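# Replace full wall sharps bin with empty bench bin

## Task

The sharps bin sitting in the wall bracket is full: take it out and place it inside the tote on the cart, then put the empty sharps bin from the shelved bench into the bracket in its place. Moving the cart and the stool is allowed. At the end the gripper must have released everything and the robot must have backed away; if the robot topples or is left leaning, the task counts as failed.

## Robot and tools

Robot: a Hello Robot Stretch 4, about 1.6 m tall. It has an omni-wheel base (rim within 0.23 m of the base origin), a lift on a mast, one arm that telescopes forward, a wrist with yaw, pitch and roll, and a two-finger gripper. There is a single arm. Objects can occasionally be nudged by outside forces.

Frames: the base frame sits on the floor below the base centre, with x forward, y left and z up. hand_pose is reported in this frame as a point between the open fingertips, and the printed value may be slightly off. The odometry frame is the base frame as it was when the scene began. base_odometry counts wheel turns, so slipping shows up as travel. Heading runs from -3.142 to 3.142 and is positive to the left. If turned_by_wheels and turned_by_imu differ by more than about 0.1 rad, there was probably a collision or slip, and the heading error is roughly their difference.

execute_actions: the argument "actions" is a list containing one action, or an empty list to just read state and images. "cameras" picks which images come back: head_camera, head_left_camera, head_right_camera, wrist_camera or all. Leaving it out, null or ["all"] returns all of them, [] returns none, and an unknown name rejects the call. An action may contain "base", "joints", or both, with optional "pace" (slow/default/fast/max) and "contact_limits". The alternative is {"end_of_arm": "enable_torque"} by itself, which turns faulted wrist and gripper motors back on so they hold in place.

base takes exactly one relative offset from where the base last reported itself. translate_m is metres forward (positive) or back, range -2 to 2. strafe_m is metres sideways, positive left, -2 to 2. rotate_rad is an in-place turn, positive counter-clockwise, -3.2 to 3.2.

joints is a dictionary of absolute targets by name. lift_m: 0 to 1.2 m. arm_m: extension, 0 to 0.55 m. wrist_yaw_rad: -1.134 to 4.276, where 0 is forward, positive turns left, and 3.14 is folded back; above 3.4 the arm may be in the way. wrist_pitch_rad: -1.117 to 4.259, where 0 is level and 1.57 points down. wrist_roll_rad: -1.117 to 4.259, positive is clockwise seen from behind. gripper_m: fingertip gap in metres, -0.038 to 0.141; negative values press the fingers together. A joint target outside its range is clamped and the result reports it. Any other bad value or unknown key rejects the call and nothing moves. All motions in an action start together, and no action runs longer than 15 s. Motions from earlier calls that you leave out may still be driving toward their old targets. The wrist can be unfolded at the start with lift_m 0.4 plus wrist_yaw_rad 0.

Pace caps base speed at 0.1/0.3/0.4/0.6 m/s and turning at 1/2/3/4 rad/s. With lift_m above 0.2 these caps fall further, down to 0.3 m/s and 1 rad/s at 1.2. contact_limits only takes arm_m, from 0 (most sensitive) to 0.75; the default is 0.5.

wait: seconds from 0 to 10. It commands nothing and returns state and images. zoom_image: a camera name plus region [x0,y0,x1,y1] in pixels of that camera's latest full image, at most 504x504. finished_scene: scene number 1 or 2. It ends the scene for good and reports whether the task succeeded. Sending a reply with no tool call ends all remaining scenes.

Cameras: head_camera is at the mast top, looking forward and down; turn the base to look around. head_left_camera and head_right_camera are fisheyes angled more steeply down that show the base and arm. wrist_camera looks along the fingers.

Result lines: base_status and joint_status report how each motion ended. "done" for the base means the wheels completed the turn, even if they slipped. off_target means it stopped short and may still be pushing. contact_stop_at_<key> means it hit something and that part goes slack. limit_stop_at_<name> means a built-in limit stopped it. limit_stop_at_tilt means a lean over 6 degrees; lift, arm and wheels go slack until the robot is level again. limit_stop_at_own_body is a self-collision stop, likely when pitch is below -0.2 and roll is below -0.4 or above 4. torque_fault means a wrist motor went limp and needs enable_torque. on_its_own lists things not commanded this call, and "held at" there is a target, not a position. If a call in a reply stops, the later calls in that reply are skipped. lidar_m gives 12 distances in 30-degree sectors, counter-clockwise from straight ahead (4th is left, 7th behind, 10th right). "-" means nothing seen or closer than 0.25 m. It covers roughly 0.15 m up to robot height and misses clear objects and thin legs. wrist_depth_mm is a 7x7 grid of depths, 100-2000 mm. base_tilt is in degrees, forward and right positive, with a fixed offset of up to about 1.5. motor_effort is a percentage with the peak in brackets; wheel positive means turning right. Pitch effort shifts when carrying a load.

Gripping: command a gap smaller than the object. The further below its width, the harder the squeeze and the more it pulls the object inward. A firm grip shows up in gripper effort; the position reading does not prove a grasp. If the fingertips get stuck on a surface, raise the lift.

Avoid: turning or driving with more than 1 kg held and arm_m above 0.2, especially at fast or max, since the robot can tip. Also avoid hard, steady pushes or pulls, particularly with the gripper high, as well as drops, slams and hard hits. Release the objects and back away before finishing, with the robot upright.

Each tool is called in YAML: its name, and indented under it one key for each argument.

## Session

execute_actions:
  actions: []

Scene clock: 0.00 s.
base_odometry: x=+0.000 y=+0.000 heading=+0.000 (m, m, rad; odometry frame)
turned_by_wheels: +0.000 (rad since the last result)
turned_by_imu: +0.000 (rad since the last result)
base_tilt: forward=-0.2 right=+0.5 (deg)
lidar_m: 2.44 2.17 2.17 1.82 0.92 0.94 1.14 1.81 1.80 2.46 2.17 1.82
base_status: not commanded
joint_positions: lift_m=+0.212 arm_m=+0.002 wrist_yaw_rad=+3.043 wrist_pitch_rad=+0.007 wrist_roll_rad=+0.019 gripper_m=+0.057
joint_status: not commanded
motor_effort: lift_m=+21 arm_m=+0 wrist_yaw_rad=+0 wrist_pitch_rad=-5 wrist_roll_rad=+0 gripper_m=-3 wheel_0=+1 wheel_1=+0 wheel_2=+1 (%)
hand_pose: x=-0.1055 y=+0.1153 z=+0.3882 quat_wxyz=(+0.049, -0.003, +0.010, +0.999) (m; base frame)
wrist_depth_mm: - 145 - 1983 1661 946 809 / - 129 1618 1397 1138 946 820 / - 133 208 1397 1118 946 831 / 118 145 1661 1464 1160 946 831 / - - 1863 1430 1098 960 831 / 1499 1464 202 1336 201 946 878 / 946 976 931 - 991 866 904
pictures: head_camera, head_left_camera, head_right_camera, wrist_camera
Images, in order (width x height): head_camera 420x560, head_left_camera 420x672, head_right_camera 420x672, wrist_camera 616x392.

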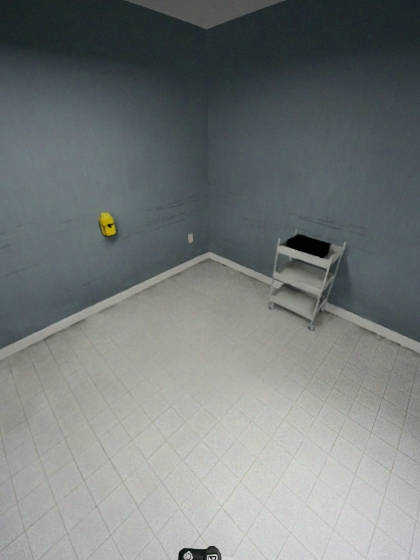

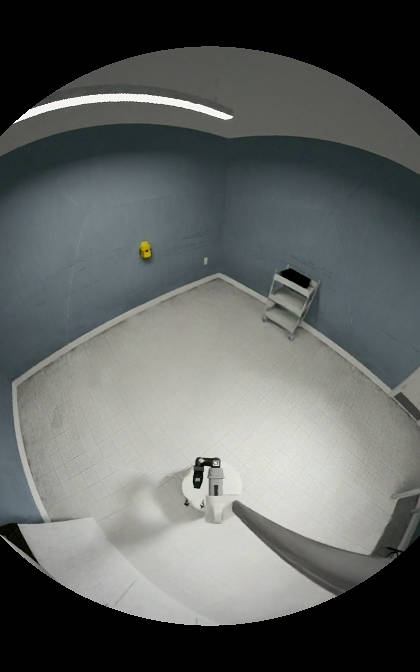

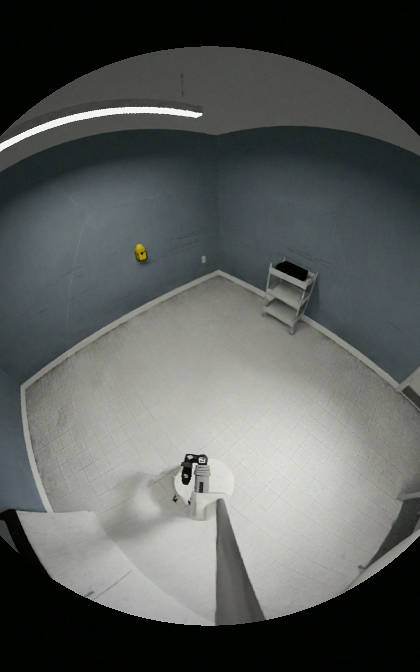

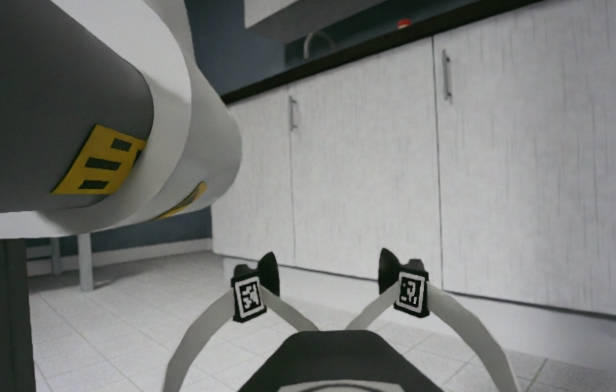

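execute_actions:
  actions:
    - {"base":{"rotate_rad":0.28},"pace":"fast"}
  cameras: []

execute_actions:
  actions:
    - {"base":{"translate_m":1.48},"joints":{"lift_m":0.72,"wrist_yaw_rad":-0.05,"wrist_roll_rad":-0.025,"gripper_m":0.14},"pace":"max"}
  cameras: []

execute_actions:
  actions:
    - {"base":{"rotate_rad":0.5}}
  cameras: ["wrist_camera","head_camera"]

Scene clock: 1.13 s.
base_odometry: x=+0.000 y=+0.000 heading=+0.280 (m, m, rad; odometry frame)
turned_by_wheels: +0.280 (rad since the last result)
turned_by_imu: +0.280 (rad since the last result)
base_tilt: forward=-0.1 right=+0.6 (deg)
lidar_m: 2.20 2.16 2.05 0.96 0.95 1.01 1.46 1.80 1.93 2.24 1.85 1.88
base_status: done
joint_positions: lift_m=+0.212 arm_m=+0.002 wrist_yaw_rad=+3.043 wrist_pitch_rad=+0.007 wrist_roll_rad=+0.019 gripper_m=+0.057
joint_status: not commanded
motor_effort: lift_m=+21(20) arm_m=-1(0) wrist_yaw_rad=+0(1) wrist_pitch_rad=-6(6) wrist_roll_rad=+1(1) gripper_m=-3(1) wheel_0=-2(10) wheel_1=+0(9) wheel_2=+1(7) (%)
hand_pose: x=-0.1055 y=+0.1153 z=+0.3882 quat_wxyz=(+0.049, -0.003, +0.010, +0.999) (m; base frame)
wrist_depth_mm: - 144 - - - 1025 854 / - 129 - - 1366 1060 866 / - 134 208 1921 1366 1042 878 / 118 145 - - 1397 1060 878 / - - - 1983 1336 1060 878 / 1464 1537 201 1308 200 1078 904 / 946 991 917 - 976 854 878
pictures: none
No camera images: the call's "cameras" was empty. Leave "cameras" out to get every camera's image.

Scene clock: 5.10 s.
base_odometry: x=+1.422 y=+0.409 heading=+0.280 (m, m, rad; odometry frame)
turned_by_wheels: +0.000 (rad since the last result)
turned_by_imu: +0.002 (rad since the last result)
base_tilt: forward=-0.3 right=+0.6 (deg)
lidar_m: 0.76 0.73 0.88 1.27 2.20 1.93 2.48 3.12 2.06 1.17 1.50 1.15
base_status: done
joint_positions: lift_m=+0.720 arm_m=+0.002 wrist_yaw_rad=-0.050 wrist_pitch_rad=+0.007 wrist_roll_rad=-0.025 gripper_m=+0.140
joint_status: all done
motor_effort: lift_m=+22(26) arm_m=+0(1) wrist_yaw_rad=-2(10) wrist_pitch_rad=-6(6) wrist_roll_rad=-1(6) gripper_m=-4(3) wheel_0=+3(10) wheel_1=+2(10) wheel_2=+1(16) (%)
hand_pose: x=+0.4568 y=-0.1016 z=+0.8959 quat_wxyz=(+1.000, -0.012, +0.004, -0.025) (m; base frame)
wrist_depth_mm: 564 615 683 759 878 1025 1205 / 559 621 691 759 866 1008 1160 / 569 621 683 778 878 1008 1160 / 564 544 683 768 878 1042 1182 / 559 535 691 778 878 991 1160 / 559 535 661 759 854 960 1182 / 569 615 683 - 931 1025 1182
pictures: none
No camera images: the call's "cameras" was empty. Leave "cameras" out to get every camera's image.

Scene clock: 6.40 s.
base_odometry: x=+1.422 y=+0.409 heading=+0.780 (m, m, rad; odometry frame)
turned_by_wheels: +0.500 (rad since the last result)
turned_by_imu: +0.501 (rad since the last result)
base_tilt: forward=-0.2 right=+0.6 (deg)
lidar_m: 0.73 0.88 1.25 2.19 1.95 2.39 4.01 2.11 1.16 1.49 1.16 0.75
base_status: done
joint_positions: lift_m=+0.720 arm_m=+0.002 wrist_yaw_rad=-0.050 wrist_pitch_rad=+0.007 wrist_roll_rad=-0.025 gripper_m=+0.140
joint_status: not commanded
motor_effort: lift_m=+22(22) arm_m=+0(0) wrist_yaw_rad=-1(2) wrist_pitch_rad=-6(6) wrist_roll_rad=-1(1) gripper_m=-1(3) wheel_0=-3(8) wheel_1=-1(8) wheel_2=+0(6) (%)
hand_pose: x=+0.4568 y=-0.1017 z=+0.8959 quat_wxyz=(+1.000, -0.012, +0.004, -0.025) (m; base frame)
wrist_depth_mm: 634 627 634 621 609 609 597 / 634 634 621 621 627 609 603 / 634 627 621 627 615 615 603 / 634 634 627 627 554 615 609 / 634 634 627 621 525 615 603 / 647 640 627 634 521 615 609 / 647 640 640 - 627 621 615
pictures: head_camera, wrist_camera
Images, in order (width x height): head_camera 420x560, wrist_camera 616x392.

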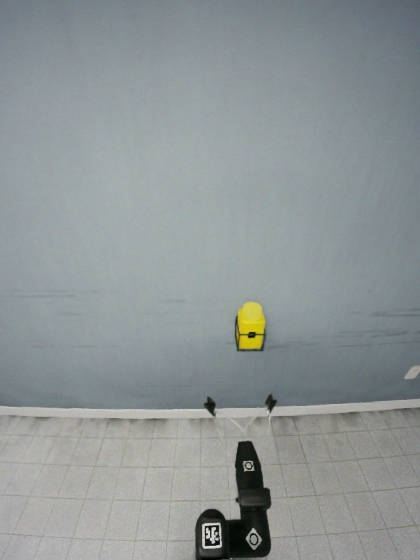

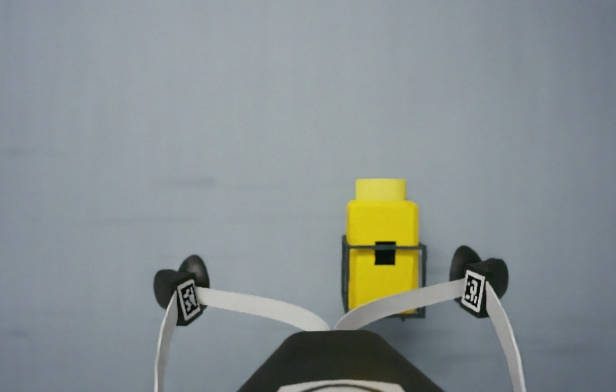

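execute_actions:
  actions:
    - {"base":{"rotate_rad":-0.03}}
  cameras: []

execute_actions:
  actions:
    - {"base":{"strafe_m":-0.072},"joints":{"arm_m":0.28}}
  cameras: ["wrist_camera"]

Scene clock: 7.07 s.
base_odometry: x=+1.422 y=+0.409 heading=+0.750 (m, m, rad; odometry frame)
turned_by_wheels: -0.030 (rad since the last result)
turned_by_imu: -0.030 (rad since the last result)
base_tilt: forward=-0.2 right=+0.6 (deg)
lidar_m: 0.76 0.85 1.20 2.19 1.94 2.36 3.59 2.16 1.15 1.50 1.18 0.77
base_status: done
joint_positions: lift_m=+0.720 arm_m=+0.002 wrist_yaw_rad=-0.050 wrist_pitch_rad=+0.007 wrist_roll_rad=-0.025 gripper_m=+0.140
joint_status: not commanded
motor_effort: lift_m=+22(22) arm_m=+0(0) wrist_yaw_rad=-1(1) wrist_pitch_rad=-6(6) wrist_roll_rad=-1(2) gripper_m=+0(2) wheel_0=+3(5) wheel_1=+2(6) wheel_2=+1(4) (%)
hand_pose: x=+0.4568 y=-0.1017 z=+0.8959 quat_wxyz=(+1.000, -0.012, +0.004, -0.025) (m; base frame)
wrist_depth_mm: 621 609 621 615 621 621 615 / 621 621 621 615 615 621 615 / 621 621 627 621 615 621 621 / 621 627 627 621 621 621 621 / 627 627 634 627 521 634 621 / 627 634 634 627 525 627 627 / 634 634 634 - 627 627 627
pictures: none
No camera images: the call's "cameras" was empty. Leave "cameras" out to get every camera's image.

Scene clock: 9.03 s.
base_odometry: x=+1.471 y=+0.357 heading=+0.750 (m, m, rad; odometry frame)
turned_by_wheels: +0.000 (rad since the last result)
turned_by_imu: +0.000 (rad since the last result)
base_tilt: forward=-0.2 right=+0.6 (deg)
lidar_m: 0.73 0.89 1.22 2.27 1.99 2.42 3.59 2.05 1.09 1.42 1.20 0.86
base_status: done
joint_positions: lift_m=+0.720 arm_m=+0.279 wrist_yaw_rad=-0.050 wrist_pitch_rad=+0.007 wrist_roll_rad=-0.025 gripper_m=+0.140
joint_status: all done
motor_effort: lift_m=+22(22) arm_m=+6(5) wrist_yaw_rad=-2(0) wrist_pitch_rad=-6(6) wrist_roll_rad=+1(1) gripper_m=+0(0) wheel_0=+1(10) wheel_1=-1(9) wheel_2=+1(1) (%)
hand_pose: x=+0.7336 y=-0.1017 z=+0.8960 quat_wxyz=(+1.000, -0.012, +0.004, -0.025) (m; base frame)
wrist_depth_mm: 340 342 340 342 342 338 340 / 342 343 343 343 340 340 343 / 345 343 342 343 343 342 340 / 347 347 343 251 345 343 343 / 347 347 345 243 250 345 343 / 349 349 234 244 242 345 345 / 351 349 347 - 345 347 345
pictures: wrist_camera
Images, in order (width x height): wrist_camera 616x392.

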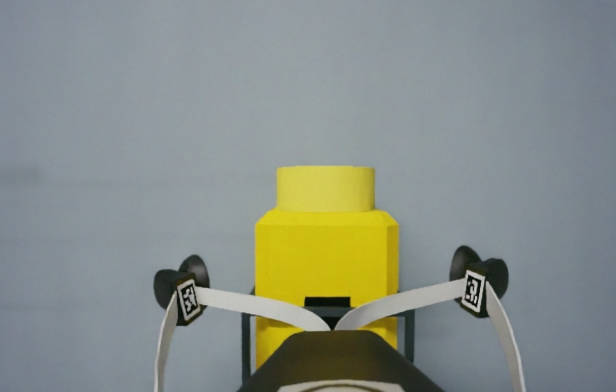

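Well aligned.

execute_actions:
  actions:
    - {"joints":{"arm_m":0.345,"lift_m":0.725}}
  cameras: []

execute_actions:
  actions:
    - {"joints":{"gripper_m":0.03,"arm_m":0.355}}
  cameras: ["wrist_camera"]

execute_actions:
  actions:
    - {"joints":{"lift_m":0.85}}
  cameras: ["wrist_camera"]

execute_actions:
  actions:
    - {"joints":{"arm_m":0.003,"lift_m":0.92}}
  cameras: ["head_camera"]

zoom_image:
  camera: "head_camera"
  region: [180,280,300,400]

execute_actions:
  actions:
    - {"base":{"rotate_rad":-1.57}}
  cameras: ["head_camera","wrist_camera"]

Scene clock: 10.43 s.
base_odometry: x=+1.471 y=+0.357 heading=+0.750 (m, m, rad; odometry frame)
turned_by_wheels: +0.000 (rad since the last result)
turned_by_imu: +0.000 (rad since the last result)
base_tilt: forward=-0.1 right=+0.7 (deg)
lidar_m: 0.74 0.87 1.20 2.26 1.99 2.42 3.59 2.06 1.09 1.44 1.21 0.88
base_status: not commanded
joint_positions: lift_m=+0.725 arm_m=+0.344 wrist_yaw_rad=-0.050 wrist_pitch_rad=+0.007 wrist_roll_rad=-0.025 gripper_m=+0.140
joint_status: all done
motor_effort: lift_m=+24(23) arm_m=+6(10) wrist_yaw_rad=+0(1) wrist_pitch_rad=-6(6) wrist_roll_rad=-1(0) gripper_m=-3(5) wheel_0=+1(1) wheel_1=-1(1) wheel_2=+1(0) (%)
hand_pose: x=+0.7985 y=-0.1017 z=+0.9008 quat_wxyz=(+1.000, -0.012, +0.004, -0.025) (m; base frame)
wrist_depth_mm: 278 277 278 276 276 276 276 / 277 279 277 276 277 276 276 / 281 277 278 279 277 278 277 / 281 279 278 188 279 277 279 / 282 282 281 180 182 279 278 / 282 283 193 179 179 278 279 / 281 283 283 - 179 282 281
pictures: none
No camera images: the call's "cameras" was empty. Leave "cameras" out to get every camera's image.

Scene clock: 12.53 s.
base_odometry: x=+1.471 y=+0.357 heading=+0.751 (m, m, rad; odometry frame)
turned_by_wheels: +0.000 (rad since the last result)
turned_by_imu: +0.000 (rad since the last result)
base_tilt: forward=-0.1 right=+0.6 (deg)
lidar_m: 0.75 0.87 1.20 2.26 1.99 2.41 3.60 2.07 1.09 1.41 1.18 0.88
base_status: not commanded
joint_positions: lift_m=+0.725 arm_m=+0.355 wrist_yaw_rad=-0.045 wrist_pitch_rad=+0.005 wrist_roll_rad=-0.025 gripper_m=+0.030
joint_status: all done
on_its_own: wrist_yaw_rad is at rest, and its effort (-16) is outside its rest range (-13 to +13)
motor_effort: lift_m=+24(24) arm_m=+1(7) wrist_yaw_rad=-16(16) wrist_pitch_rad=+0(6) wrist_roll_rad=-1(1) gripper_m=-20(18) wheel_0=+1(1) wheel_1=+0(1) wheel_2=+4(5) (%)
hand_pose: x=+0.8100 y=-0.1002 z=+0.9015 quat_wxyz=(+1.000, -0.012, +0.003, -0.022) (m; base frame)
wrist_depth_mm: 267 266 266 264 264 264 263 / 268 268 266 265 265 263 263 / 270 267 267 267 265 265 265 / 271 270 268 164 177 265 264 / 270 271 270 160 160 266 265 / 271 271 178 159 158 177 267 / 271 272 270 - 159 268 266
pictures: wrist_camera
Images, in order (width x height): wrist_camera 616x392.

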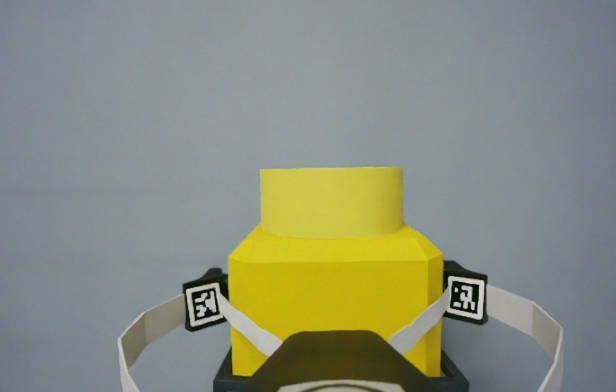

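Scene clock: 14.10 s.
base_odometry: x=+1.471 y=+0.357 heading=+0.751 (m, m, rad; odometry frame)
turned_by_wheels: +0.000 (rad since the last result)
turned_by_imu: +0.000 (rad since the last result)
base_tilt: forward=-0.2 right=+0.6 (deg)
lidar_m: 0.75 0.88 1.22 2.25 2.00 2.45 3.59 2.04 1.08 1.41 1.17 0.87
base_status: not commanded
joint_positions: lift_m=+0.850 arm_m=+0.355 wrist_yaw_rad=-0.050 wrist_pitch_rad=+0.013 wrist_roll_rad=-0.025 gripper_m=+0.030
joint_status: all done
motor_effort: lift_m=+26(28) arm_m=+1(1) wrist_yaw_rad=-2(16) wrist_pitch_rad=-21(23) wrist_roll_rad=+0(1) gripper_m=-21(22) wheel_0=+1(1) wheel_1=-1(1) wheel_2=+3(4) (%)
hand_pose: x=+0.8095 y=-0.1016 z=+1.0242 quat_wxyz=(+1.000, -0.012, +0.007, -0.025) (m; base frame)
wrist_depth_mm: 266 266 265 265 264 264 264 / 266 265 267 265 264 263 265 / 266 267 267 266 266 265 265 / 268 268 270 163 177 265 265 / 271 271 270 160 160 266 268 / 272 270 179 158 157 178 270 / 273 272 270 - 159 271 270
pictures: wrist_camera
Images, in order (width x height): wrist_camera 616x392.

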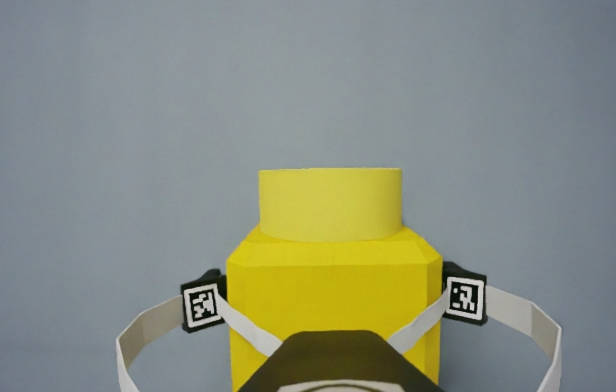

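Scene clock: 16.27 s.
base_odometry: x=+1.471 y=+0.357 heading=+0.751 (m, m, rad; odometry frame)
turned_by_wheels: +0.000 (rad since the last result)
turned_by_imu: +0.000 (rad since the last result)
base_tilt: forward=-0.1 right=+0.6 (deg)
lidar_m: 0.38 0.88 1.21 2.27 1.99 2.43 3.59 2.05 1.09 1.43 1.18 0.42
base_status: not commanded
joint_positions: lift_m=+0.920 arm_m=+0.004 wrist_yaw_rad=-0.050 wrist_pitch_rad=+0.013 wrist_roll_rad=-0.025 gripper_m=+0.030
joint_status: all done
motor_effort: lift_m=+26(26) arm_m=-6(7) wrist_yaw_rad=-1(1) wrist_pitch_rad=-21(21) wrist_roll_rad=+0(2) gripper_m=-20(17) wheel_0=+1(1) wheel_1=-1(0) wheel_2=+3(3) (%)
hand_pose: x=+0.4587 y=-0.1018 z=+1.0942 quat_wxyz=(+1.000, -0.012, +0.007, -0.025) (m; base frame)
wrist_depth_mm: 615 621 609 621 627 609 609 / 621 621 621 627 621 615 615 / 621 621 621 615 621 615 609 / 627 621 627 163 177 627 627 / 627 634 627 160 160 621 621 / 627 627 179 158 157 177 627 / 634 627 634 - 159 621 621
pictures: head_camera
Images, in order (width x height): head_camera 420x560.

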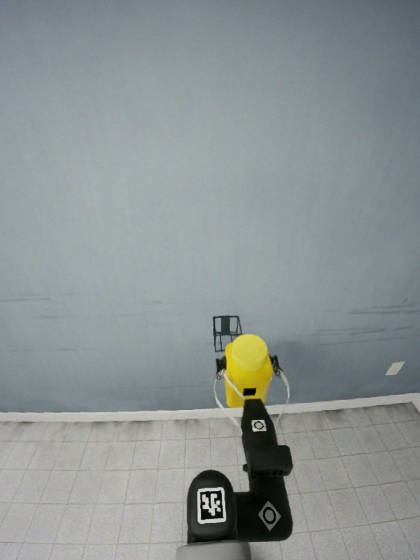

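Region (180, 280, 300, 400) of head_camera's 420x560 image, scaled by 4.200, with more detail than that image has.

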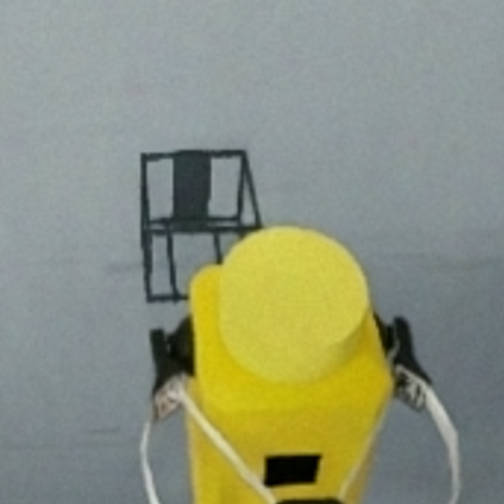

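Scene clock: 18.40 s.
base_odometry: x=+1.471 y=+0.357 heading=-0.819 (m, m, rad; odometry frame)
turned_by_wheels: -1.569 (rad since the last result)
turned_by_imu: -1.572 (rad since the last result)
base_tilt: forward=-0.2 right=+0.6 (deg)
lidar_m: 0.39 1.17 0.87 0.71 0.88 1.20 2.30 2.01 2.45 3.13 2.05 0.40
base_status: done
joint_positions: lift_m=+0.920 arm_m=+0.004 wrist_yaw_rad=-0.050 wrist_pitch_rad=+0.013 wrist_roll_rad=-0.025 gripper_m=+0.030
joint_status: not commanded
motor_effort: lift_m=+25(26) arm_m=-6(6) wrist_yaw_rad=-1(3) wrist_pitch_rad=-21(21) wrist_roll_rad=+2(0) gripper_m=-16(20) wheel_0=+4(8) wheel_1=+3(8) wheel_2=+2(7) (%)
hand_pose: x=+0.4587 y=-0.1017 z=+1.0942 quat_wxyz=(+1.000, -0.012, +0.007, -0.025) (m; base frame)
wrist_depth_mm: 1229 1229 1229 1205 1205 1255 1229 / 1229 1229 1205 1205 1182 1255 1205 / 1255 1229 1255 1205 1229 1229 1255 / 1308 1229 1205 163 177 1229 1255 / 1255 1255 1229 160 160 1205 1255 / 1255 1229 179 157 158 178 1229 / 1281 1255 1229 - 160 878 878
pictures: head_camera, wrist_camera
Images, in order (width x height): head_camera 420x560, wrist_camera 616x392.

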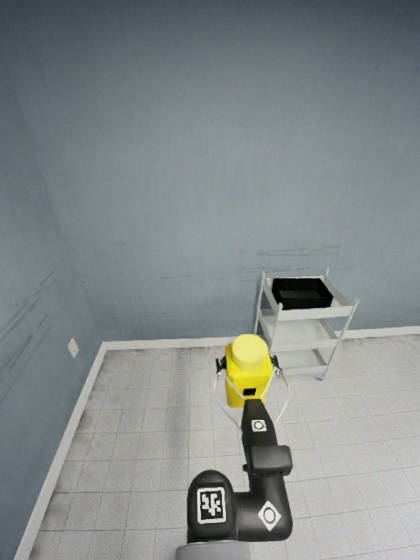

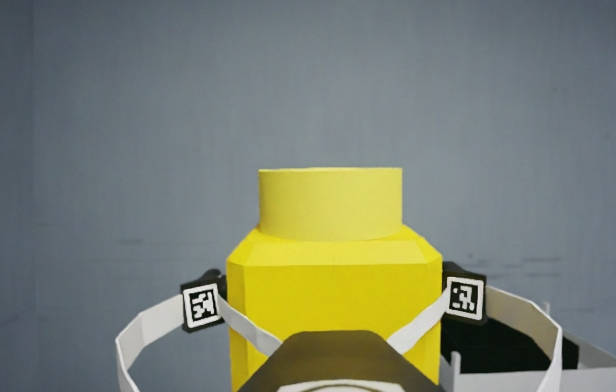

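execute_actions:
  actions:
    - {"base":{"strafe_m":-0.49},"joints":{"lift_m":0.78}}
  cameras: []

execute_actions:
  actions:
    - {"base":{"translate_m":0.56},"joints":{"arm_m":0.19}}
  cameras: ["head_camera"]

zoom_image:
  camera: "head_camera"
  region: [150,300,330,460]

Scene clock: 21.53 s.
base_odometry: x=+1.114 y=+0.022 heading=-0.818 (m, m, rad; odometry frame)
turned_by_wheels: +0.000 (rad since the last result)
turned_by_imu: +0.000 (rad since the last result)
base_tilt: forward=-0.2 right=+0.7 (deg)
lidar_m: 0.41 1.49 1.40 1.20 1.39 1.91 2.19 1.82 2.42 2.65 2.07 1.07
base_status: done
joint_positions: lift_m=+0.780 arm_m=+0.004 wrist_yaw_rad=-0.050 wrist_pitch_rad=+0.013 wrist_roll_rad=-0.025 gripper_m=+0.030
joint_status: all done
motor_effort: lift_m=+20(23) arm_m=-6(6) wrist_yaw_rad=-1(2) wrist_pitch_rad=-21(21) wrist_roll_rad=+0(2) gripper_m=-19(17) wheel_0=+3(12) wheel_1=+0(10) wheel_2=+0(2) (%)
hand_pose: x=+0.4587 y=-0.1017 z=+0.9547 quat_wxyz=(+1.000, -0.012, +0.007, -0.025) (m; base frame)
wrist_depth_mm: 1205 1229 1229 1229 1229 1229 1205 / 1205 1229 1205 1255 1205 1205 1205 / 1205 1205 1229 1229 1281 1205 1229 / 1229 1229 1229 164 178 1281 1205 / 1229 1255 1205 160 160 1255 1255 / 1308 1229 180 158 157 177 1229 / 1255 1229 1255 - 158 1281 1229
pictures: none
No camera images: the call's "cameras" was empty. Leave "cameras" out to get every camera's image.

Scene clock: 24.87 s.
base_odometry: x=+1.497 y=-0.387 heading=-0.818 (m, m, rad; odometry frame)
turned_by_wheels: +0.000 (rad since the last result)
turned_by_imu: +0.001 (rad since the last result)
base_tilt: forward=-0.2 right=+0.6 (deg)
lidar_m: 0.44 0.91 1.27 1.32 1.31 1.89 2.38 2.36 2.76 2.68 1.26 0.48
base_status: done
joint_positions: lift_m=+0.780 arm_m=+0.189 wrist_yaw_rad=-0.050 wrist_pitch_rad=+0.012 wrist_roll_rad=-0.025 gripper_m=+0.030
joint_status: all done
motor_effort: lift_m=+20(20) arm_m=+6(7) wrist_yaw_rad=-1(0) wrist_pitch_rad=-20(21) wrist_roll_rad=+1(0) gripper_m=-20(21) wheel_0=+2(9) wheel_1=+2(8) wheel_2=+2(10) (%)
hand_pose: x=+0.6436 y=-0.1017 z=+0.9547 quat_wxyz=(+1.000, -0.012, +0.007, -0.025) (m; base frame)
wrist_depth_mm: 469 469 466 462 469 469 466 / 469 469 469 473 466 469 466 / 469 473 466 477 469 473 469 / 473 473 473 164 177 473 473 / 473 477 473 160 159 477 477 / 477 477 179 158 158 177 477 / 484 480 480 - 160 480 484
pictures: head_camera
Images, in order (width x height): head_camera 420x560.

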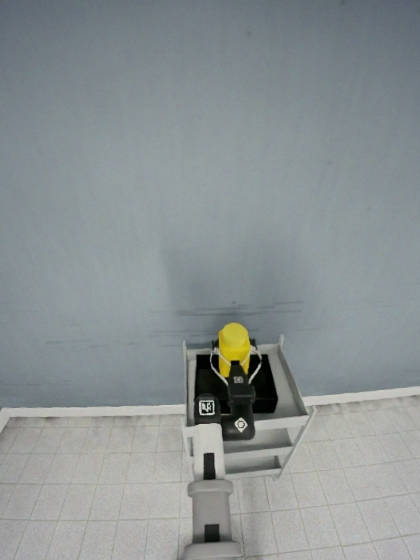

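Region (150, 300, 330, 460) of head_camera's 420x560 image, scaled by 2.800, with more detail than that image has.

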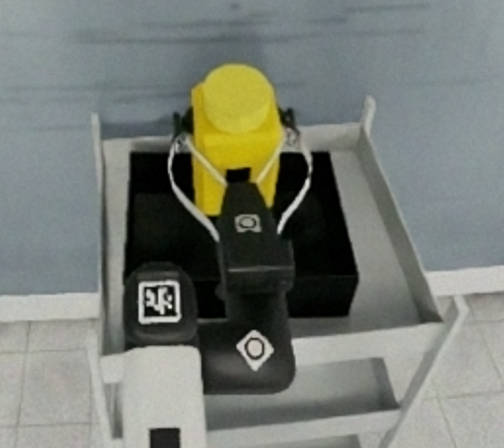

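execute_actions:
  actions:
    - {"joints":{"lift_m":0.635},"pace":"slow"}
  cameras: ["wrist_camera"]

Scene clock: 26.93 s.
base_odometry: x=+1.497 y=-0.387 heading=-0.818 (m, m, rad; odometry frame)
turned_by_wheels: +0.000 (rad since the last result)
turned_by_imu: +0.000 (rad since the last result)
base_tilt: forward=-0.2 right=+0.6 (deg)
lidar_m: 0.45 0.92 1.26 1.32 1.32 1.90 2.37 2.39 2.75 2.68 1.24 0.45
base_status: not commanded
joint_positions: lift_m=+0.635 arm_m=+0.189 wrist_yaw_rad=-0.050 wrist_pitch_rad=+0.012 wrist_roll_rad=-0.025 gripper_m=+0.030
joint_status: all done
motor_effort: lift_m=+19(19) arm_m=+6(6) wrist_yaw_rad=-1(1) wrist_pitch_rad=-20(20) wrist_roll_rad=-2(0) gripper_m=-20(18) wheel_0=+2(2) wheel_1=+2(2) wheel_2=+2(2) (%)
hand_pose: x=+0.6436 y=-0.1017 z=+0.8098 quat_wxyz=(+1.000, -0.012, +0.007, -0.025) (m; base frame)
wrist_depth_mm: 466 466 469 462 466 466 462 / 469 469 469 469 466 469 469 / 469 477 473 477 469 473 469 / 469 477 473 163 177 473 473 / 473 473 477 160 160 473 469 / 477 473 179 158 157 178 397 / 477 266 324 - 159 312 236
pictures: wrist_camera
Images, in order (width x height): wrist_camera 616x392.

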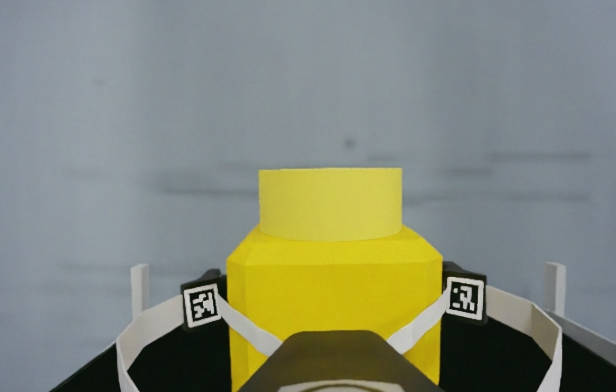

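execute_actions:
  actions:
    - {"joints":{"lift_m":0.619},"pace":"slow"}
  cameras: []

execute_actions:
  actions:
    - {"joints":{"gripper_m":0.14}}
  cameras: ["wrist_camera"]

execute_actions:
  actions:
    - {"joints":{"lift_m":0.73}}
  cameras: []

execute_actions:
  actions:
    - {"base":{"rotate_rad":-1.8},"joints":{"lift_m":0.86,"arm_m":0.01}}
  cameras: ["head_left_camera","head_camera","wrist_camera"]

Scene clock: 28.03 s.
base_odometry: x=+1.497 y=-0.387 heading=-0.818 (m, m, rad; odometry frame)
turned_by_wheels: +0.000 (rad since the last result)
turned_by_imu: +0.000 (rad since the last result)
base_tilt: forward=-0.1 right=+0.5 (deg)
lidar_m: 0.45 0.91 1.24 1.31 1.32 1.90 2.36 2.40 2.76 2.68 1.26 0.48
base_status: not commanded
joint_positions: lift_m=+0.619 arm_m=+0.189 wrist_yaw_rad=-0.050 wrist_pitch_rad=+0.010 wrist_roll_rad=-0.025 gripper_m=+0.030
joint_status: all done
motor_effort: lift_m=+17(19) arm_m=+6(6) wrist_yaw_rad=-1(2) wrist_pitch_rad=-13(20) wrist_roll_rad=-2(3) gripper_m=-19(19) wheel_0=+2(2) wheel_1=+2(2) wheel_2=+2(2) (%)
hand_pose: x=+0.6436 y=-0.1017 z=+0.7946 quat_wxyz=(+1.000, -0.012, +0.005, -0.025) (m; base frame)
wrist_depth_mm: 473 462 466 469 466 469 466 / 469 469 469 469 469 469 469 / 469 469 473 469 469 469 466 / 473 473 469 164 178 480 469 / 469 473 480 160 159 469 477 / 477 366 179 158 158 177 377 / 480 249 324 - 159 310 236
pictures: none
No camera images: the call's "cameras" was empty. Leave "cameras" out to get every camera's image.

Scene clock: 30.13 s.
base_odometry: x=+1.497 y=-0.387 heading=-0.818 (m, m, rad; odometry frame)
turned_by_wheels: +0.000 (rad since the last result)
turned_by_imu: +0.000 (rad since the last result)
base_tilt: forward=-0.2 right=+0.6 (deg)
lidar_m: 0.45 0.92 1.24 1.32 1.30 1.92 2.37 2.38 2.76 2.68 1.27 0.47
base_status: not commanded
joint_positions: lift_m=+0.619 arm_m=+0.189 wrist_yaw_rad=-0.050 wrist_pitch_rad=+0.008 wrist_roll_rad=-0.025 gripper_m=+0.140
joint_status: all done
motor_effort: lift_m=+18(18) arm_m=+6(6) wrist_yaw_rad=-1(2) wrist_pitch_rad=-7(16) wrist_roll_rad=-2(0) gripper_m=+0(22) wheel_0=+2(2) wheel_1=+2(2) wheel_2=+3(3) (%)
hand_pose: x=+0.6436 y=-0.1017 z=+0.7952 quat_wxyz=(+1.000, -0.012, +0.004, -0.025) (m; base frame)
wrist_depth_mm: 469 466 469 466 469 469 469 / 469 473 473 473 469 469 469 / 469 469 469 473 473 473 477 / 473 480 469 197 466 469 473 / 477 473 477 185 189 473 477 / 477 368 195 185 185 300 379 / 477 234 322 - 312 309 254
pictures: wrist_camera
Images, in order (width x height): wrist_camera 616x392.

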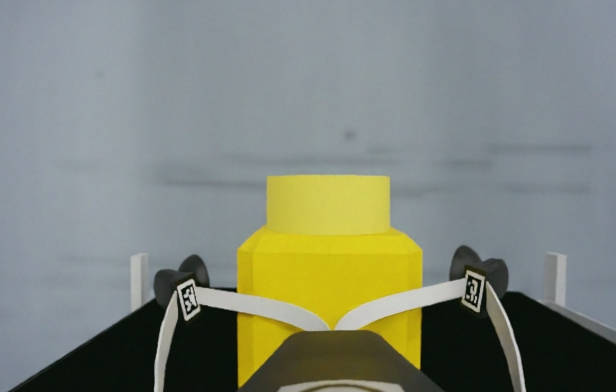

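Scene clock: 31.63 s.
base_odometry: x=+1.497 y=-0.387 heading=-0.818 (m, m, rad; odometry frame)
turned_by_wheels: +0.000 (rad since the last result)
turned_by_imu: +0.000 (rad since the last result)
base_tilt: forward=-0.2 right=+0.5 (deg)
lidar_m: 0.44 0.91 1.26 1.33 1.29 1.90 2.35 2.37 2.76 2.67 1.25 0.47
base_status: not commanded
joint_positions: lift_m=+0.730 arm_m=+0.189 wrist_yaw_rad=-0.050 wrist_pitch_rad=+0.008 wrist_roll_rad=-0.025 gripper_m=+0.140
joint_status: all done
motor_effort: lift_m=+24(26) arm_m=+6(6) wrist_yaw_rad=+0(0) wrist_pitch_rad=-7(7) wrist_roll_rad=+0(2) gripper_m=-2(0) wheel_0=+2(2) wheel_1=+2(2) wheel_2=+2(3) (%)
hand_pose: x=+0.6436 y=-0.1017 z=+0.9057 quat_wxyz=(+1.000, -0.012, +0.004, -0.025) (m; base frame)
wrist_depth_mm: 469 466 466 469 466 466 473 / 469 473 469 469 469 466 466 / 469 473 473 477 473 473 473 / 473 473 480 469 477 473 469 / 477 473 477 477 473 477 477 / 477 477 473 480 477 477 484 / 480 477 477 - 473 473 477
pictures: none
No camera images: the call's "cameras" was empty. Leave "cameras" out to get every camera's image.

Scene clock: 33.80 s.
base_odometry: x=+1.496 y=-0.387 heading=-2.618 (m, m, rad; odometry frame)
turned_by_wheels: -1.800 (rad since the last result)
turned_by_imu: -1.803 (rad since the last result)
base_tilt: forward=-0.2 right=+0.7 (deg)
lidar_m: 2.66 1.70 0.51 0.44 0.44 1.02 1.33 1.33 1.59 2.87 2.35 2.66
base_status: done
joint_positions: lift_m=+0.860 arm_m=+0.011 wrist_yaw_rad=-0.050 wrist_pitch_rad=+0.008 wrist_roll_rad=-0.025 gripper_m=+0.140
joint_status: all done
motor_effort: lift_m=+24(28) arm_m=-6(7) wrist_yaw_rad=+1(2) wrist_pitch_rad=-7(7) wrist_roll_rad=+0(0) gripper_m=+0(2) wheel_0=+2(8) wheel_1=+1(11) wheel_2=+1(8) (%)
hand_pose: x=+0.4657 y=-0.1018 z=+1.0358 quat_wxyz=(+1.000, -0.012, +0.004, -0.025) (m; base frame)
wrist_depth_mm: - - - - - - - / - - - - - - - / - - - - - - - / - - - - - - - / - - - - - - - / - - - - - - - / - - - - - - -
pictures: head_camera, head_left_camera, wrist_camera
Images, in order (width x height): head_camera 420x560, head_left_camera 420x672, wrist_camera 616x392.

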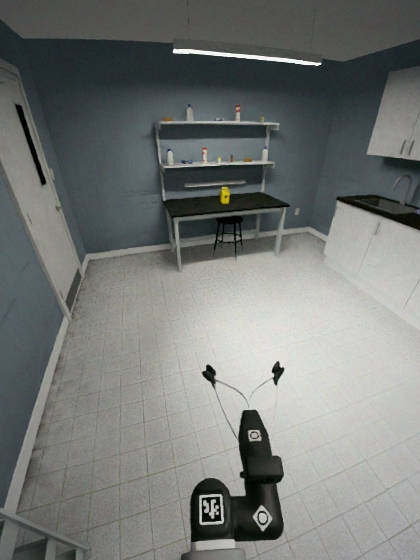

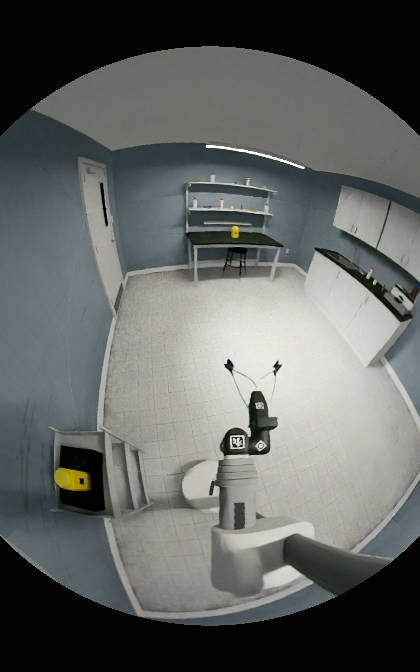

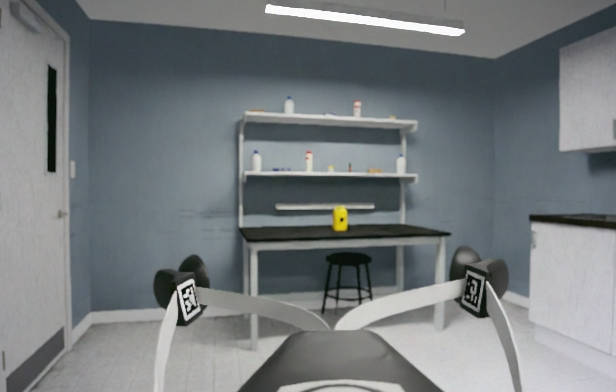

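execute_actions:
  actions:
    - {"base":{"rotate_rad":-0.205}}
  cameras: []

execute_actions:
  actions:
    - {"base":{"translate_m":2.0},"pace":"fast"}
  cameras: []

execute_actions:
  actions:
    - {"base":{"rotate_rad":0.41}}
  cameras: ["wrist_camera","head_camera"]

zoom_image:
  camera: "wrist_camera"
  region: [200,130,440,300]

Scene clock: 35.00 s.
base_odometry: x=+1.497 y=-0.387 heading=-2.822 (m, m, rad; odometry frame)
turned_by_wheels: -0.204 (rad since the last result)
turned_by_imu: -0.205 (rad since the last result)
base_tilt: forward=-0.2 right=+0.5 (deg)
lidar_m: 2.69 2.56 1.17 0.44 0.45 0.93 1.36 1.28 1.34 2.08 2.33 2.42
base_status: done
joint_positions: lift_m=+0.860 arm_m=+0.011 wrist_yaw_rad=-0.050 wrist_pitch_rad=+0.008 wrist_roll_rad=-0.025 gripper_m=+0.140
joint_status: not commanded
motor_effort: lift_m=+24(24) arm_m=-6(6) wrist_yaw_rad=+0(0) wrist_pitch_rad=-6(6) wrist_roll_rad=+0(1) gripper_m=+2(3) wheel_0=+5(8) wheel_1=+2(8) wheel_2=+1(6) (%)
hand_pose: x=+0.4657 y=-0.1018 z=+1.0358 quat_wxyz=(+1.000, -0.012, +0.004, -0.025) (m; base frame)
wrist_depth_mm: - - - - - - - / - - - - - - - / - - - - - - - / - - - - - - - / - - - - - - - / - - - - - - - / - - - - - - 1983
pictures: none
No camera images: the call's "cameras" was empty. Leave "cameras" out to get every camera's image.

Scene clock: 41.47 s.
base_odometry: x=-0.402 y=-1.016 heading=-2.822 (m, m, rad; odometry frame)
turned_by_wheels: +0.000 (rad since the last result)
turned_by_imu: +0.002 (rad since the last result)
base_tilt: forward=-0.3 right=+0.5 (deg)
lidar_m: 0.82 0.81 0.86 1.74 1.71 1.84 2.07 3.16 1.87 1.46 1.40 1.10
base_status: done
joint_positions: lift_m=+0.860 arm_m=+0.011 wrist_yaw_rad=-0.050 wrist_pitch_rad=+0.008 wrist_roll_rad=-0.025 gripper_m=+0.140
joint_status: not commanded
motor_effort: lift_m=+24(24) arm_m=-6(6) wrist_yaw_rad=-1(1) wrist_pitch_rad=-6(6) wrist_roll_rad=+1(1) gripper_m=+1(1) wheel_0=+3(8) wheel_1=+3(8) wheel_2=+1(11) (%)
hand_pose: x=+0.4657 y=-0.1018 z=+1.0358 quat_wxyz=(+1.000, -0.012, +0.004, -0.025) (m; base frame)
wrist_depth_mm: 1160 1255 1308 1430 1756 1983 1756 / 1182 1281 1499 1661 1808 1921 1708 / 1098 1281 1397 1576 1808 - 1708 / 1205 1308 1464 1618 1808 - 1808 / 1160 1281 1430 1576 1863 1921 1708 / 976 854 854 1025 854 931 1756 / 691 683 691 - 904 1921 1808
pictures: none
No camera images: the call's "cameras" was empty. Leave "cameras" out to get every camera's image.

Scene clock: 42.67 s.
base_odometry: x=-0.402 y=-1.016 heading=-2.412 (m, m, rad; odometry frame)
turned_by_wheels: +0.409 (rad since the last result)
turned_by_imu: +0.410 (rad since the last result)
base_tilt: forward=-0.2 right=+0.6 (deg)
lidar_m: 0.82 0.85 1.79 1.70 1.78 1.98 3.15 2.91 1.47 1.40 1.24 0.86
base_status: done
joint_positions: lift_m=+0.860 arm_m=+0.011 wrist_yaw_rad=-0.050 wrist_pitch_rad=+0.008 wrist_roll_rad=-0.025 gripper_m=+0.140
joint_status: not commanded
motor_effort: lift_m=+24(24) arm_m=-6(6) wrist_yaw_rad=-1(1) wrist_pitch_rad=-6(6) wrist_roll_rad=+1(1) gripper_m=+1(0) wheel_0=-4(7) wheel_1=-3(7) wheel_2=+0(8) (%)
hand_pose: x=+0.4657 y=-0.1017 z=+1.0358 quat_wxyz=(+1.000, -0.012, +0.004, -0.025) (m; base frame)
wrist_depth_mm: 1366 1281 1308 1281 1308 1308 1336 / 1366 1397 1397 1397 1366 1397 1430 / 1366 1308 1397 1366 1366 1430 1430 / 1366 1366 1397 1430 1430 1464 1430 / 1397 1397 1397 1397 1397 1464 1366 / 1366 904 854 891 866 866 1025 / 699 683 691 - 750 683 707
pictures: head_camera, wrist_camera
Images, in order (width x height): head_camera 420x560, wrist_camera 616x392.

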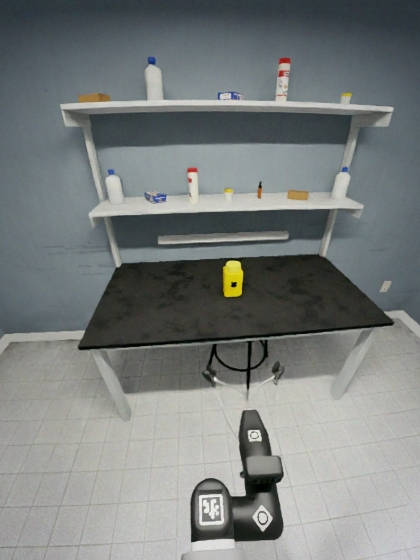

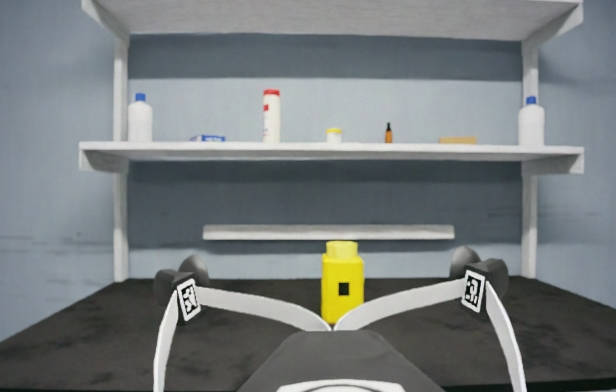

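Region (200, 130, 440, 300) of wrist_camera's 616x392 image, scaled by 2.100; it fills the top 357 rows of this view, and the rest is white.

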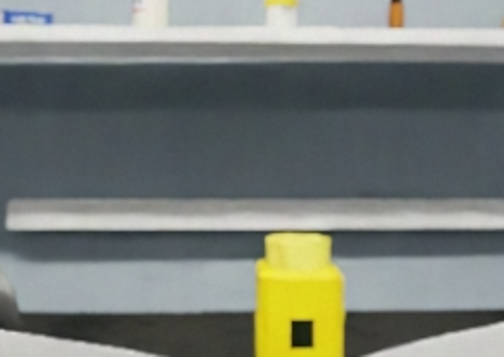

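execute_actions:
  actions:
    - {"base":{"strafe_m":-0.07},"joints":{"lift_m":0.72,"arm_m":0.15}}
  cameras: []

execute_actions:
  actions:
    - {"base":{"translate_m":0.3},"joints":{"arm_m":0.28}}
  cameras: ["wrist_camera","head_camera"]

Scene clock: 47.63 s.
base_odometry: x=-0.449 y=-0.964 heading=-2.412 (m, m, rad; odometry frame)
turned_by_wheels: +0.000 (rad since the last result)
turned_by_imu: +0.000 (rad since the last result)
base_tilt: forward=-0.3 right=+0.6 (deg)
lidar_m: 0.80 0.84 1.86 1.79 1.84 2.02 3.20 2.86 1.40 1.33 1.21 0.87
base_status: done
joint_positions: lift_m=+0.720 arm_m=+0.149 wrist_yaw_rad=-0.050 wrist_pitch_rad=+0.007 wrist_roll_rad=-0.025 gripper_m=+0.140
joint_status: all done
motor_effort: lift_m=+17(23) arm_m=+6(6) wrist_yaw_rad=+0(0) wrist_pitch_rad=-6(6) wrist_roll_rad=-1(1) gripper_m=-2(4) wheel_0=+2(12) wheel_1=-1(12) wheel_2=+1(0) (%)
hand_pose: x=+0.6036 y=-0.1017 z=+0.8964 quat_wxyz=(+1.000, -0.012, +0.004, -0.025) (m; base frame)
wrist_depth_mm: 1229 1229 1255 1255 1281 1255 1281 / 1060 1042 1042 1138 1118 1118 1118 / 1229 1255 1255 1255 1229 1255 1281 / 1205 1255 1255 1281 1281 1281 1281 / 1118 1060 1118 768 1118 1078 1229 / 569 525 488 591 492 488 580 / 469 452 496 - 469 512 517
pictures: none
No camera images: the call's "cameras" was empty. Leave "cameras" out to get every camera's image.

Scene clock: 50.10 s.
base_odometry: x=-0.672 y=-1.164 heading=-2.412 (m, m, rad; odometry frame)
turned_by_wheels: +0.000 (rad since the last result)
turned_by_imu: +0.000 (rad since the last result)
base_tilt: forward=-0.2 right=+0.6 (deg)
lidar_m: 0.52 0.54 0.73 1.78 1.87 2.25 3.52 1.97 1.40 1.32 0.78 0.56
base_status: done
joint_positions: lift_m=+0.720 arm_m=+0.279 wrist_yaw_rad=-0.050 wrist_pitch_rad=+0.007 wrist_roll_rad=-0.025 gripper_m=+0.140
joint_status: all done
motor_effort: lift_m=+17(17) arm_m=+6(4) wrist_yaw_rad=-1(0) wrist_pitch_rad=-6(6) wrist_roll_rad=-2(0) gripper_m=-1(1) wheel_0=+3(8) wheel_1=+2(7) wheel_2=+0(10) (%)
hand_pose: x=+0.7336 y=-0.1017 z=+0.8964 quat_wxyz=(+1.000, -0.012, +0.004, -0.025) (m; base frame)
wrist_depth_mm: 591 574 580 574 574 564 574 / 788 798 820 809 820 820 831 / 798 809 820 820 831 842 820 / 788 798 809 741 809 831 842 / 809 809 809 315 820 854 831 / 569 530 488 317 319 488 580 / 394 387 394 - 424 392 413
pictures: head_camera, wrist_camera
Images, in order (width x height): head_camera 420x560, wrist_camera 616x392.

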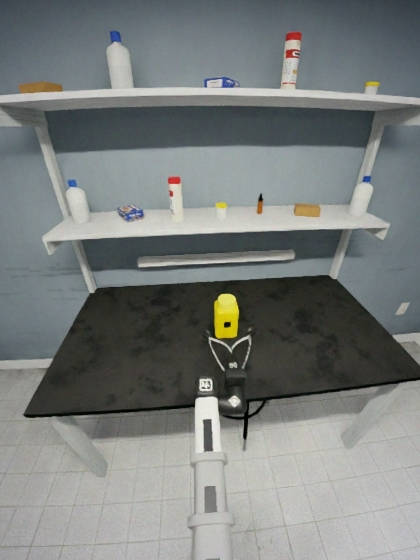

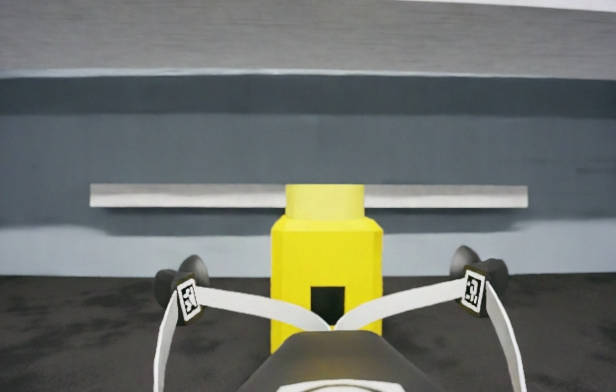

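execute_actions:
  actions:
    - {"base":{"strafe_m":-0.004},"joints":{"lift_m":0.708,"arm_m":0.415}}
  cameras: ["wrist_camera"]

execute_actions:
  actions:
    - {"joints":{"gripper_m":0.03,"arm_m":0.425}}
  cameras: []

execute_actions:
  actions:
    - {"joints":{"lift_m":0.75}}
  cameras: ["wrist_camera"]

Scene clock: 51.77 s.
base_odometry: x=-0.675 y=-1.161 heading=-2.412 (m, m, rad; odometry frame)
turned_by_wheels: +0.000 (rad since the last result)
turned_by_imu: +0.000 (rad since the last result)
base_tilt: forward=-0.3 right=+0.6 (deg)
lidar_m: 0.50 0.53 0.73 1.78 1.86 2.23 3.51 1.99 1.39 1.32 0.78 0.55
base_status: done
joint_positions: lift_m=+0.708 arm_m=+0.414 wrist_yaw_rad=-0.050 wrist_pitch_rad=+0.007 wrist_roll_rad=-0.025 gripper_m=+0.140
joint_status: all done
motor_effort: lift_m=+17(18) arm_m=+6(7) wrist_yaw_rad=+0(0) wrist_pitch_rad=-6(6) wrist_roll_rad=+1(0) gripper_m=-2(1) wheel_0=-2(9) wheel_1=+3(9) wheel_2=+0(0) (%)
hand_pose: x=+0.8686 y=-0.1017 z=+0.8844 quat_wxyz=(+1.000, -0.012, +0.004, -0.025) (m; base frame)
wrist_depth_mm: 634 609 609 603 597 591 603 / 668 668 668 683 683 676 691 / 668 676 676 683 691 691 699 / 668 676 683 189 627 683 699 / 676 676 683 180 180 707 699 / 525 492 192 180 181 455 535 / 368 366 345 - 188 364 387
pictures: wrist_camera
Images, in order (width x height): wrist_camera 616x392.

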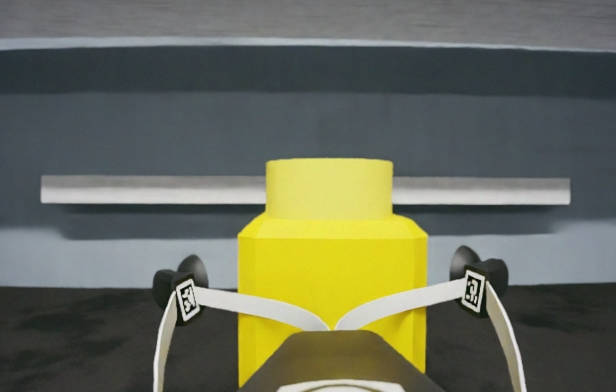

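Scene clock: 53.87 s.
base_odometry: x=-0.675 y=-1.161 heading=-2.412 (m, m, rad; odometry frame)
turned_by_wheels: +0.000 (rad since the last result)
turned_by_imu: +0.000 (rad since the last result)
base_tilt: forward=-0.2 right=+0.6 (deg)
lidar_m: 0.50 0.54 0.72 1.79 1.88 2.25 3.54 1.97 1.39 1.32 0.78 0.54
base_status: not commanded
joint_positions: lift_m=+0.708 arm_m=+0.424 wrist_yaw_rad=-0.050 wrist_pitch_rad=+0.007 wrist_roll_rad=-0.025 gripper_m=+0.030
joint_status: all done
motor_effort: lift_m=+17(17) arm_m=+6(4) wrist_yaw_rad=+0(0) wrist_pitch_rad=-6(6) wrist_roll_rad=+0(1) gripper_m=-21(23) wheel_0=-2(1) wheel_1=+2(3) wheel_2=+0(1) (%)
hand_pose: x=+0.8786 y=-0.1017 z=+0.8844 quat_wxyz=(+1.000, -0.012, +0.004, -0.025) (m; base frame)
wrist_depth_mm: 621 597 603 603 603 591 597 / 661 661 661 661 676 676 683 / 654 661 668 668 676 676 691 / 661 654 668 173 192 691 683 / 654 661 668 165 164 691 691 / 517 530 179 165 164 178 539 / 370 345 334 - 165 368 364
pictures: none
No camera images: the call's "cameras" was empty. Leave "cameras" out to get every camera's image.

Scene clock: 54.90 s.
base_odometry: x=-0.675 y=-1.161 heading=-2.412 (m, m, rad; odometry frame)
turned_by_wheels: +0.000 (rad since the last result)
turned_by_imu: +0.000 (rad since the last result)
base_tilt: forward=-0.1 right=+0.6 (deg)
lidar_m: 0.51 0.54 0.73 1.78 1.88 2.22 3.50 1.98 1.41 1.31 0.80 0.55
base_status: not commanded
joint_positions: lift_m=+0.750 arm_m=+0.424 wrist_yaw_rad=-0.050 wrist_pitch_rad=+0.009 wrist_roll_rad=-0.025 gripper_m=+0.030
joint_status: all done
motor_effort: lift_m=+25(26) arm_m=+6(6) wrist_yaw_rad=-1(0) wrist_pitch_rad=-10(11) wrist_roll_rad=+0(2) gripper_m=-22(20) wheel_0=-2(2) wheel_1=+2(2) wheel_2=+0(0) (%)
hand_pose: x=+0.8786 y=-0.1017 z=+0.9253 quat_wxyz=(+1.000, -0.012, +0.005, -0.025) (m; base frame)
wrist_depth_mm: 521 508 512 512 508 508 512 / 654 668 661 668 676 683 676 / 661 661 676 661 668 691 683 / 661 654 668 173 193 683 691 / 661 668 668 164 164 683 691 / 661 661 179 165 163 179 661 / 452 418 410 - 165 449 442
pictures: wrist_camera
Images, in order (width x height): wrist_camera 616x392.

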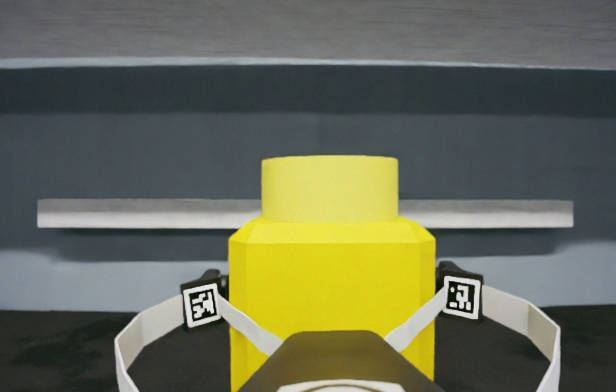

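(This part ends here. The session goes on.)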